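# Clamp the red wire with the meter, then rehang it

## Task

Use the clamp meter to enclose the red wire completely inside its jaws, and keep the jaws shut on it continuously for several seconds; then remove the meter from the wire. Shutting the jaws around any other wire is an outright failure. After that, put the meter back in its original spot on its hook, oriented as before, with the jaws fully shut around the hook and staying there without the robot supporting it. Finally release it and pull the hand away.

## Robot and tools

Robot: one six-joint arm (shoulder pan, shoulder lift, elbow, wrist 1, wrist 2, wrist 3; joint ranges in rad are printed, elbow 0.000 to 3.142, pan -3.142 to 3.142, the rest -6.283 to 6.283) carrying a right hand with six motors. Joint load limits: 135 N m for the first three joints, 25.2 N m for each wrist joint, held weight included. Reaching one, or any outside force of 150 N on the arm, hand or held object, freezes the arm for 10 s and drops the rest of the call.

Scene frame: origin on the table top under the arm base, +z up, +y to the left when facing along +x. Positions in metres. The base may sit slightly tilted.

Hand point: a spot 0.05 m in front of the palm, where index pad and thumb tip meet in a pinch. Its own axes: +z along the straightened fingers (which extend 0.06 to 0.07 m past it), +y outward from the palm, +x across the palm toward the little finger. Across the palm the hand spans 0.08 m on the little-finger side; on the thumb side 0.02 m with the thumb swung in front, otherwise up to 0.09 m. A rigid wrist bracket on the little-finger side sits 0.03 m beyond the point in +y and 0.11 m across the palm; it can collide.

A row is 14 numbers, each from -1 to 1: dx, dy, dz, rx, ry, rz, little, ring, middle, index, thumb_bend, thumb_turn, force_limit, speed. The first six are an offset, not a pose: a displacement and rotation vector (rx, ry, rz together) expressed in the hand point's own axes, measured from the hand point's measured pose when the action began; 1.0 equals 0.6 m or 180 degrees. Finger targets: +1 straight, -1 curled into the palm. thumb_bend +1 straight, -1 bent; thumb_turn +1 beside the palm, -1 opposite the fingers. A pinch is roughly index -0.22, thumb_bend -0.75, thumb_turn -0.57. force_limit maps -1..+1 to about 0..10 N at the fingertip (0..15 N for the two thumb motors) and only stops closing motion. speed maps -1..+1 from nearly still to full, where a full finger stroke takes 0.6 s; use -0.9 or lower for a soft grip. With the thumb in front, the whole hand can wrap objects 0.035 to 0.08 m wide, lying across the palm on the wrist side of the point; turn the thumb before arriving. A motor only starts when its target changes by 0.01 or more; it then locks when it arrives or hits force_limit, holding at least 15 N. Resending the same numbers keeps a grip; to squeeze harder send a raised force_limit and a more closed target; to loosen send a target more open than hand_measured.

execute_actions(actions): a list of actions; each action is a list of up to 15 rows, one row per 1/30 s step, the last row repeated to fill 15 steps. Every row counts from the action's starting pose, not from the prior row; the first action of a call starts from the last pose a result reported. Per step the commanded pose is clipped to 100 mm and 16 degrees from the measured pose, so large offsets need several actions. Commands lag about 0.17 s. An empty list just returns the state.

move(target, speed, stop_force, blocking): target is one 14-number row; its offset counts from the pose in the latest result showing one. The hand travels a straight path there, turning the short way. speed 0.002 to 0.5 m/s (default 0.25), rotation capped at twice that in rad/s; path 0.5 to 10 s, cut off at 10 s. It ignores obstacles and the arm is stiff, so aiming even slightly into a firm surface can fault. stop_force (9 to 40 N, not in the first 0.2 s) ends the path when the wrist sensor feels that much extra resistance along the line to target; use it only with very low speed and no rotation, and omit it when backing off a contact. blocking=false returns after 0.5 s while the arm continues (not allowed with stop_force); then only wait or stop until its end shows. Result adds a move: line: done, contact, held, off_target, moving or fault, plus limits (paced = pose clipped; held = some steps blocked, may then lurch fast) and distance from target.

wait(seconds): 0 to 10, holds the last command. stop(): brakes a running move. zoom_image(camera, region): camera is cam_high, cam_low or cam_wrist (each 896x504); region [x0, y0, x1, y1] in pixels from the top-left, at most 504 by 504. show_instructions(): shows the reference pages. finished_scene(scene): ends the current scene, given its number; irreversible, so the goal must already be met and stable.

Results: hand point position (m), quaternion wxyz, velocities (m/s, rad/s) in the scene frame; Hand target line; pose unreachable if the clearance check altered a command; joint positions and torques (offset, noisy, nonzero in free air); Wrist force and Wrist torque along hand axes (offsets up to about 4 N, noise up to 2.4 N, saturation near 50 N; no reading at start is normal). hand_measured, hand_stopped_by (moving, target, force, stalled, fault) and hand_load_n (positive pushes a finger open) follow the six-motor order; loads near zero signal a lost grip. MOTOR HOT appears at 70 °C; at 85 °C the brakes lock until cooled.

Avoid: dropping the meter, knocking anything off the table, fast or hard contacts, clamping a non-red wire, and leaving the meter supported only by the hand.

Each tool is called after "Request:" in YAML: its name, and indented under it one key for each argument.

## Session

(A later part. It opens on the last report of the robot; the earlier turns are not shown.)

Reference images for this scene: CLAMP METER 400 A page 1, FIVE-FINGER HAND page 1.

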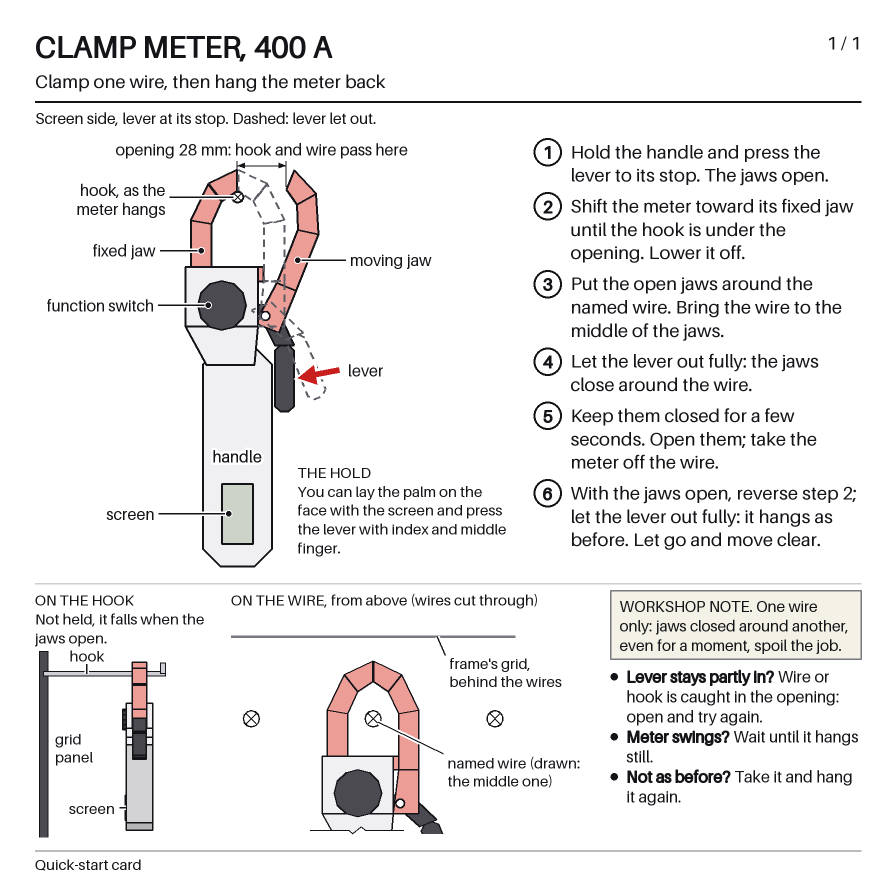

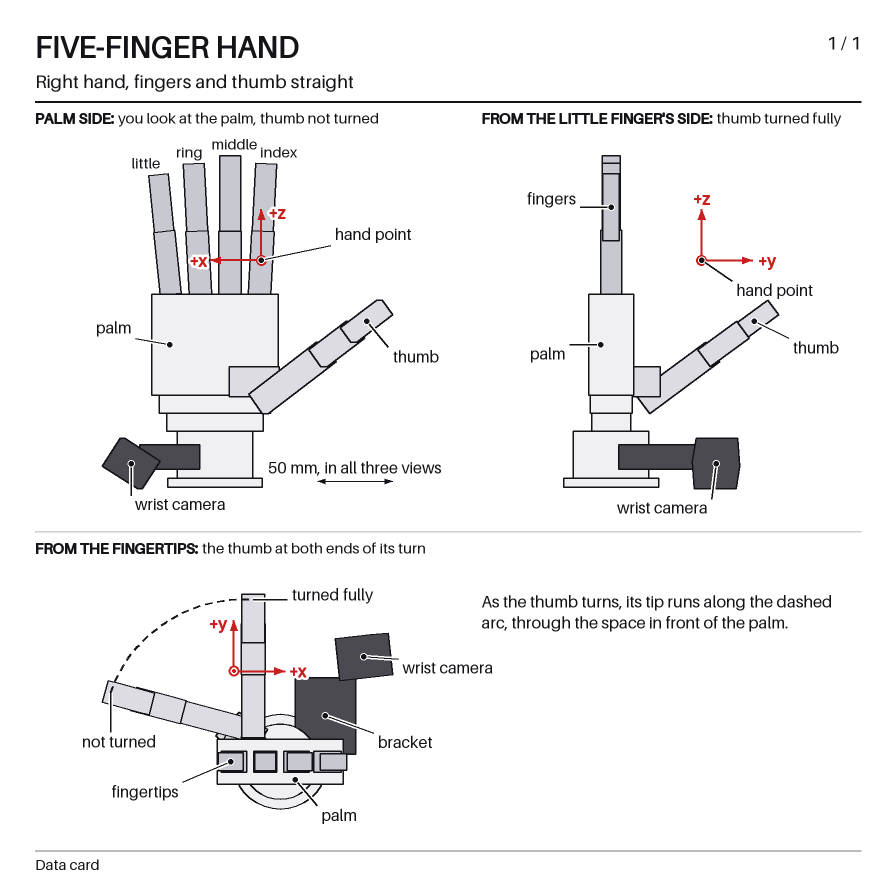

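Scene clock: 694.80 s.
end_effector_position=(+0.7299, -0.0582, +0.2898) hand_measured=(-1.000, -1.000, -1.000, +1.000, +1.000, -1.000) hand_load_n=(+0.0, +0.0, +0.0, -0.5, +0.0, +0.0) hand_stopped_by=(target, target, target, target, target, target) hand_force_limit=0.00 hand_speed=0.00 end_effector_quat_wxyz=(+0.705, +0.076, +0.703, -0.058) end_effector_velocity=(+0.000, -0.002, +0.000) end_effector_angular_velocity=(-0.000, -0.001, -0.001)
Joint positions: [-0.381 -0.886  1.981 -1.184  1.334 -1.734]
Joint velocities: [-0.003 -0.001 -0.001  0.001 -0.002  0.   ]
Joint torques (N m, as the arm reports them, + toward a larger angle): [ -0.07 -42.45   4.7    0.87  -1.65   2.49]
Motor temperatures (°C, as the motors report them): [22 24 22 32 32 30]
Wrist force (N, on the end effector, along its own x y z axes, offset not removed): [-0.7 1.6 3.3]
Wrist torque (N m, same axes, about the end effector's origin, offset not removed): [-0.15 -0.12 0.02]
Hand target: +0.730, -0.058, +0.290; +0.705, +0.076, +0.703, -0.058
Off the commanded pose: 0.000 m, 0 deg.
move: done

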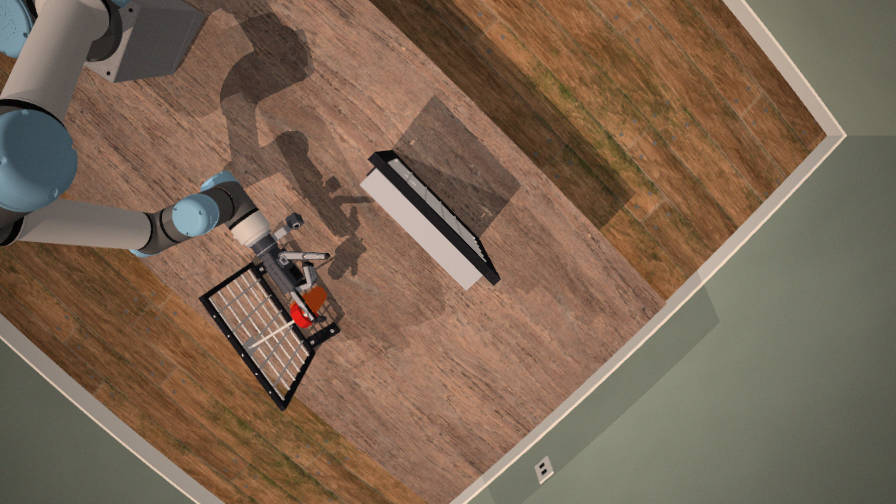

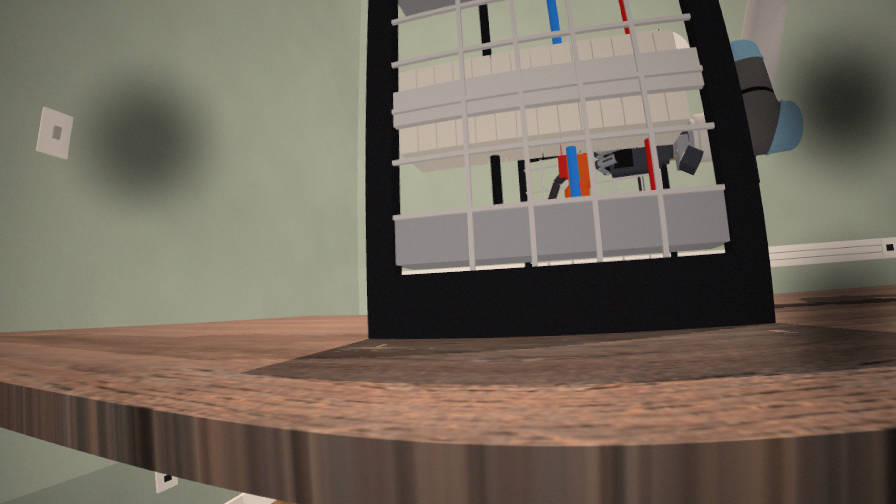

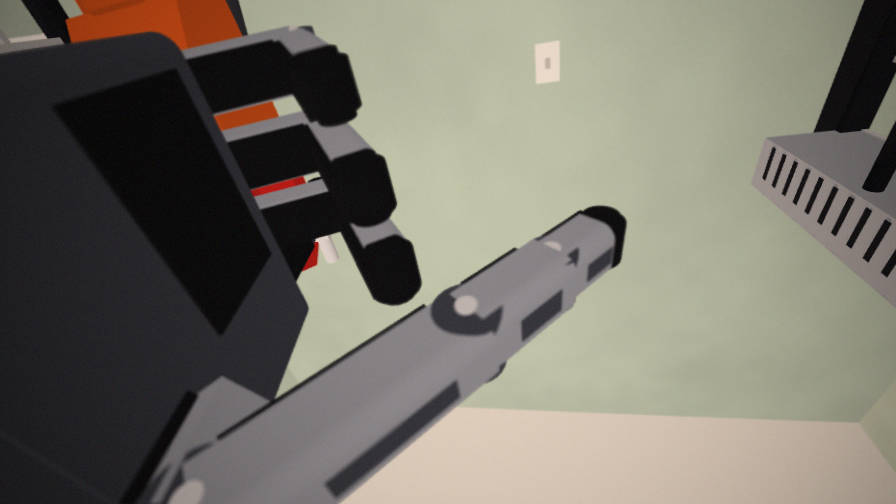

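Sliding; 8 mm more.

Request:
move:
  target: [0,-0.014,0,0,0,0,-1,-1,-1,1,1,-1,0,0]
  speed: 0.005

Request:
move:
  target: [0,0.07,0,0,0,0,-1,-1,-1,1,1,-1,0,0]
  speed: 0.02

Request:
move:
  target: [0,0,-0.28,0,0,0,-1,-1,-1,1,1,-1,0,0]
  speed: 0.1

Request:
wait:
  seconds: 5

Request:
zoom_image:
  camera: "cam_high"
  region: [235,240,365,370]

Scene clock: 703.73 s.
end_effector_position=(+0.7284, -0.0663, +0.2896) hand_measured=(-1.000, -1.000, -1.000, +1.000, +1.000, -1.000) hand_load_n=(+0.0, +0.0, +0.0, -0.5, +0.0, +0.0) hand_stopped_by=(target, target, target, target, target, target) hand_force_limit=0.00 hand_speed=0.00 end_effector_quat_wxyz=(+0.705, +0.076, +0.703, -0.058) end_effector_velocity=(-0.000, -0.001, -0.000) end_effector_angular_velocity=(+0.000, +0.000, +0.000)
Joint positions: [-0.398 -0.89   1.983 -1.182  1.317 -1.732]
Joint velocities: [-0.002 -0.     0.     0.    -0.002  0.   ]
Joint torques (N m, as the arm reports them, + toward a larger angle): [ -0.53 -43.19   4.73   0.72  -1.81   2.66]
Motor temperatures (°C, as the motors report them): [22 24 22 32 32 30]
Wrist force (N, on the end effector, along its own x y z axes, offset not removed): [1.2 -1.5 -0.4]
Wrist torque (N m, same axes, about the end effector's origin, offset not removed): [-0.25 -0.23 0.00]
Hand target: +0.728, -0.066, +0.290; +0.705, +0.076, +0.703, -0.058
Off the commanded pose: 0.000 m, 0 deg.
move: done

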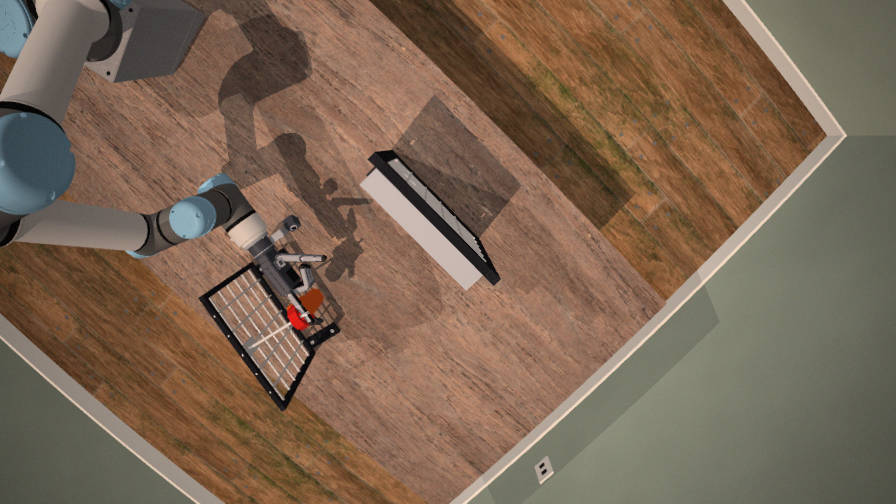

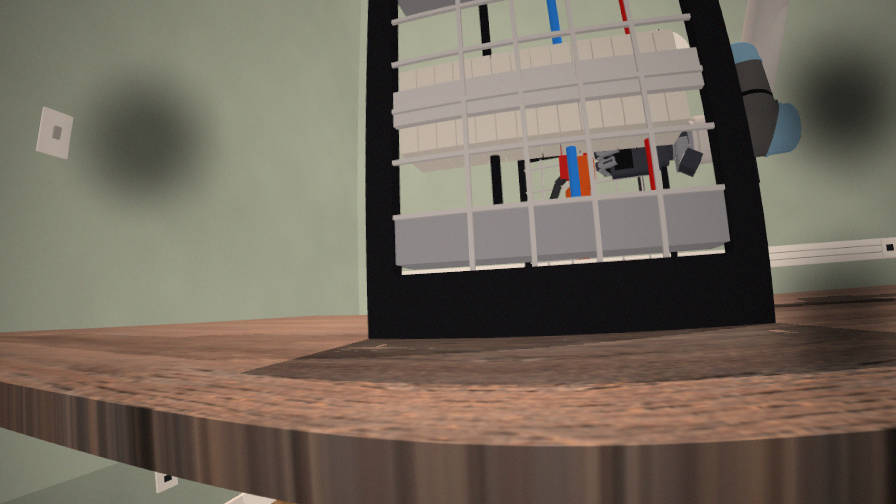

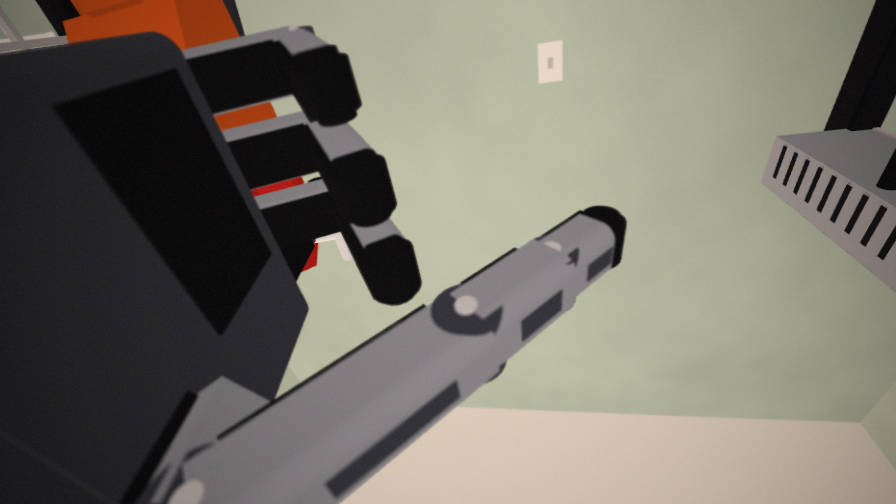

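Scene clock: 706.13 s.
end_effector_position=(+0.7362, -0.0254, +0.2907) hand_measured=(-1.000, -1.000, -1.000, +1.000, +1.000, -1.000) hand_load_n=(+0.0, +0.0, +0.0, +0.0, +0.0, +0.0) hand_stopped_by=(target, target, target, target, target, target) hand_force_limit=0.00 hand_speed=0.00 end_effector_quat_wxyz=(+0.705, +0.076, +0.703, -0.058) end_effector_velocity=(+0.001, +0.003, +0.001) end_effector_angular_velocity=(-0.000, -0.001, +0.001)
Joint positions: [-0.311 -0.868  1.97  -1.189  1.404 -1.74 ]
Joint velocities: [ 0.006  0.002 -0.002 -0.001  0.004 -0.   ]
Joint torques (N m, as the arm reports them, + toward a larger angle): [ 19.81 -31.   -23.24  -3.88   1.19  -2.19]
Motor temperatures (°C, as the motors report them): [22 24 22 32 32 30]
Wrist force (N, on the end effector, along its own x y z axes, offset not removed): [1.6 -4.6 0.4]
Wrist torque (N m, same axes, about the end effector's origin, offset not removed): [-0.60 -0.22 -0.03]
Hand target: +0.736, -0.025, +0.291; +0.705, +0.076, +0.703, -0.058
Off the commanded pose: 0.000 m, 0 deg.
move: done

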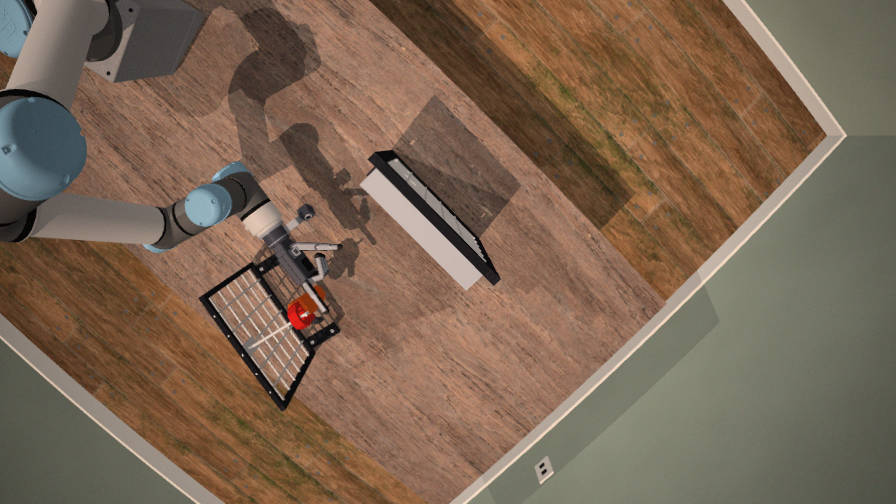

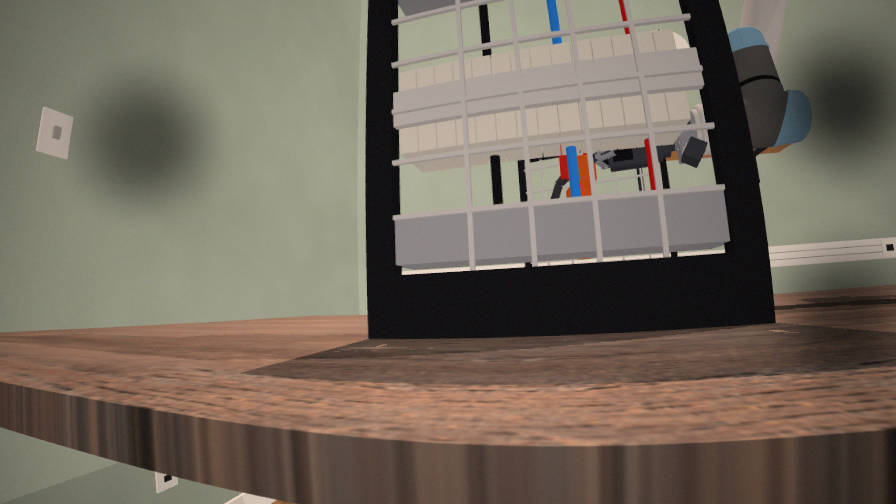

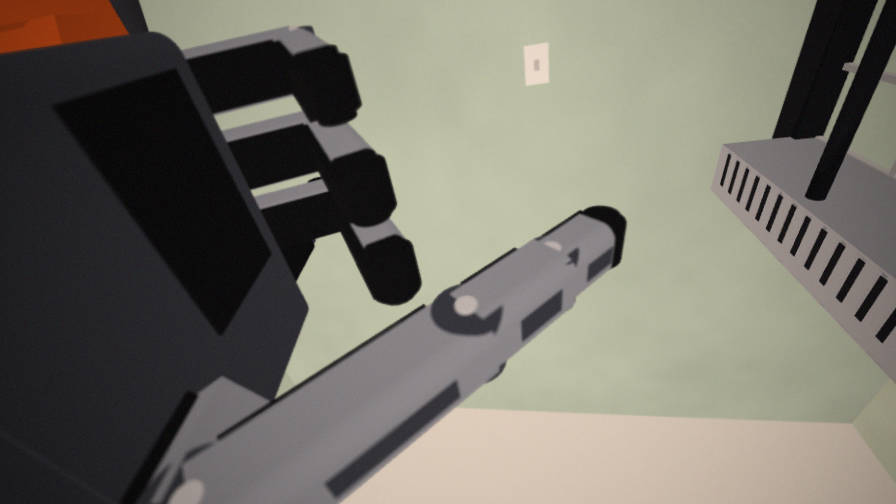

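Scene clock: 708.33 s.
end_effector_position=(+0.5715, +0.0061, +0.2905) hand_measured=(-1.000, -1.000, -1.000, +1.000, +1.000, -1.000) hand_load_n=(+0.0, +0.0, +0.0, +0.0, +0.0, +0.0) hand_stopped_by=(target, target, target, target, target, target) hand_force_limit=0.00 hand_speed=0.00 end_effector_quat_wxyz=(+0.705, +0.076, +0.703, -0.058) end_effector_velocity=(-0.002, +0.000, +0.000) end_effector_angular_velocity=(-0.001, -0.002, +0.000)
Joint positions: [-0.407 -0.97   2.451 -1.569  1.309 -1.731]
Joint velocities: [-0.003  0.     0.007 -0.009 -0.003  0.001]
Joint torques (N m, as the arm reports them, + toward a larger angle): [ -1.38 -20.81  13.35  -3.89  -2.2    2.64]
Motor temperatures (°C, as the motors report them): [22 24 22 32 32 30]
Wrist force (N, on the end effector, along its own x y z axes, offset not removed): [-0.6 -0.3 -0.2]
Wrist torque (N m, same axes, about the end effector's origin, offset not removed): [-0.03 -0.04 0.05]
Hand target: +0.571, +0.006, +0.290; +0.705, +0.076, +0.703, -0.058
Off the commanded pose: 0.000 m, 0 deg.
move: done

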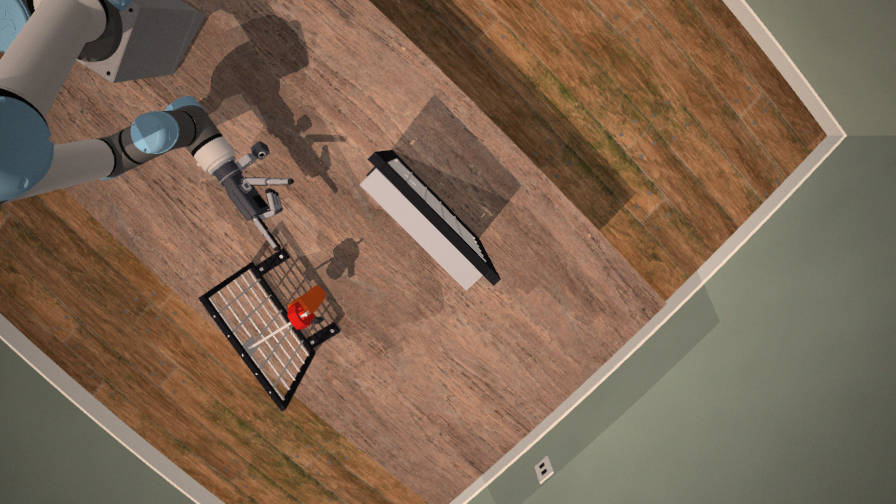

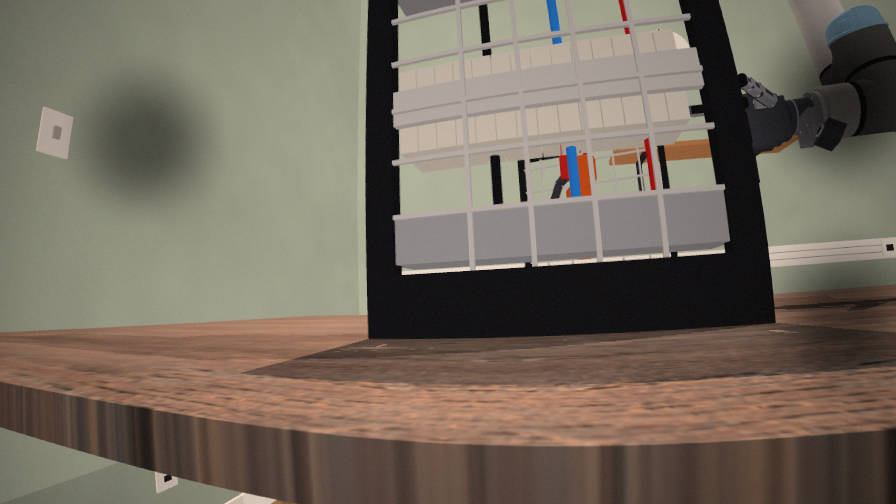

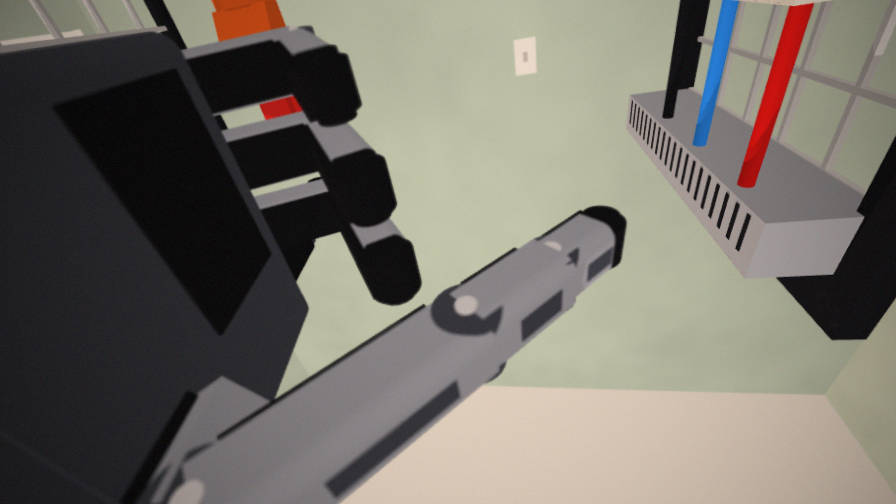

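Scene clock: 713.33 s.
end_effector_position=(+0.5712, +0.0062, +0.2905) hand_measured=(-1.000, -1.000, -1.000, +1.000, +1.000, -1.000) hand_load_n=(+0.0, +0.0, +0.0, +0.0, +0.0, +0.0) hand_stopped_by=(target, target, target, target, target, target) hand_force_limit=0.00 hand_speed=0.00 end_effector_quat_wxyz=(+0.705, +0.076, +0.703, -0.058) end_effector_velocity=(-0.001, -0.000, -0.001) end_effector_angular_velocity=(+0.001, +0.003, -0.000)
Joint positions: [-0.407 -0.97   2.452 -1.571  1.308 -1.731]
Joint velocities: [-0.001  0.001  0.001  0.001 -0.001  0.   ]
Joint torques (N m, as the arm reports them, + toward a larger angle): [ -1.08 -21.37  12.85  -3.73  -1.94   2.59]
Motor temperatures (°C, as the motors report them): [22 24 22 32 32 30]
Wrist force (N, on the end effector, along its own x y z axes, offset not removed): [0.2 0.3 0.2]
Wrist torque (N m, same axes, about the end effector's origin, offset not removed): [0.04 0.05 0.00]
Hand target: +0.571, +0.006, +0.290; +0.705, +0.076, +0.703, -0.058
Off the commanded pose: 0.000 m, 0 deg.
wait: 5.00 s; at rest by 0.17 s

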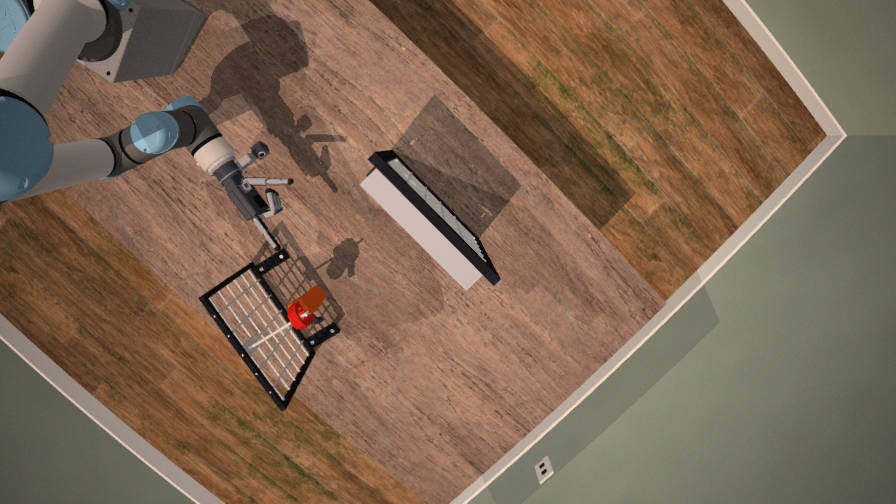

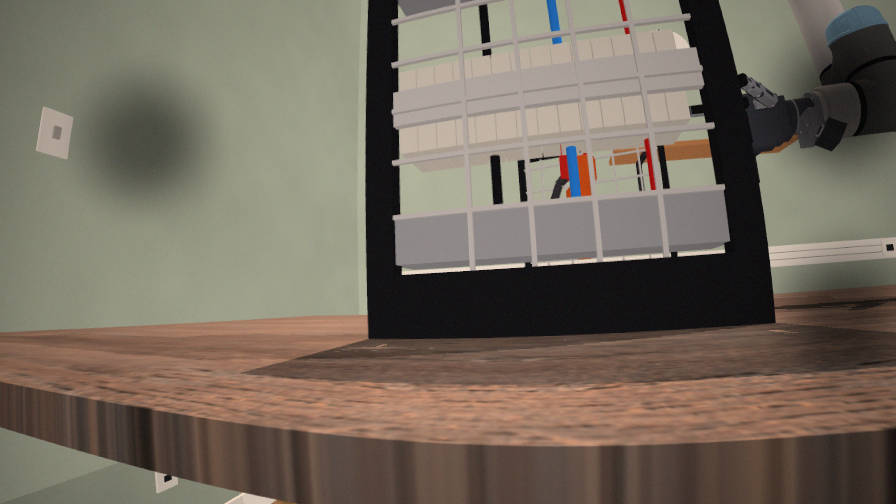

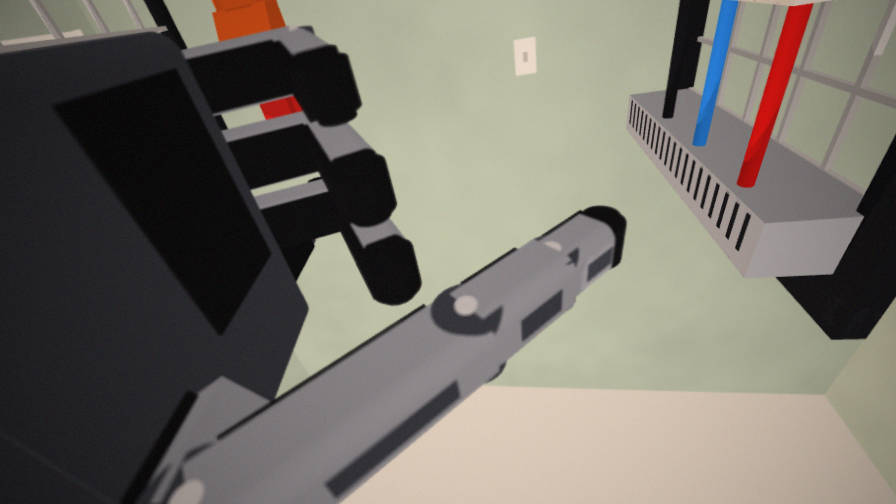

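Region (235, 240, 365, 370) of cam_high's 896x504 image, scaled by 3.877, with more detail than that image has.

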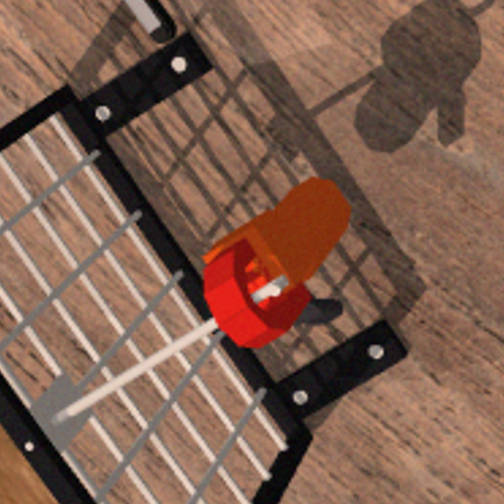

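Request:
finished_scene:
  scene: 2

The scene is finished: the task was done.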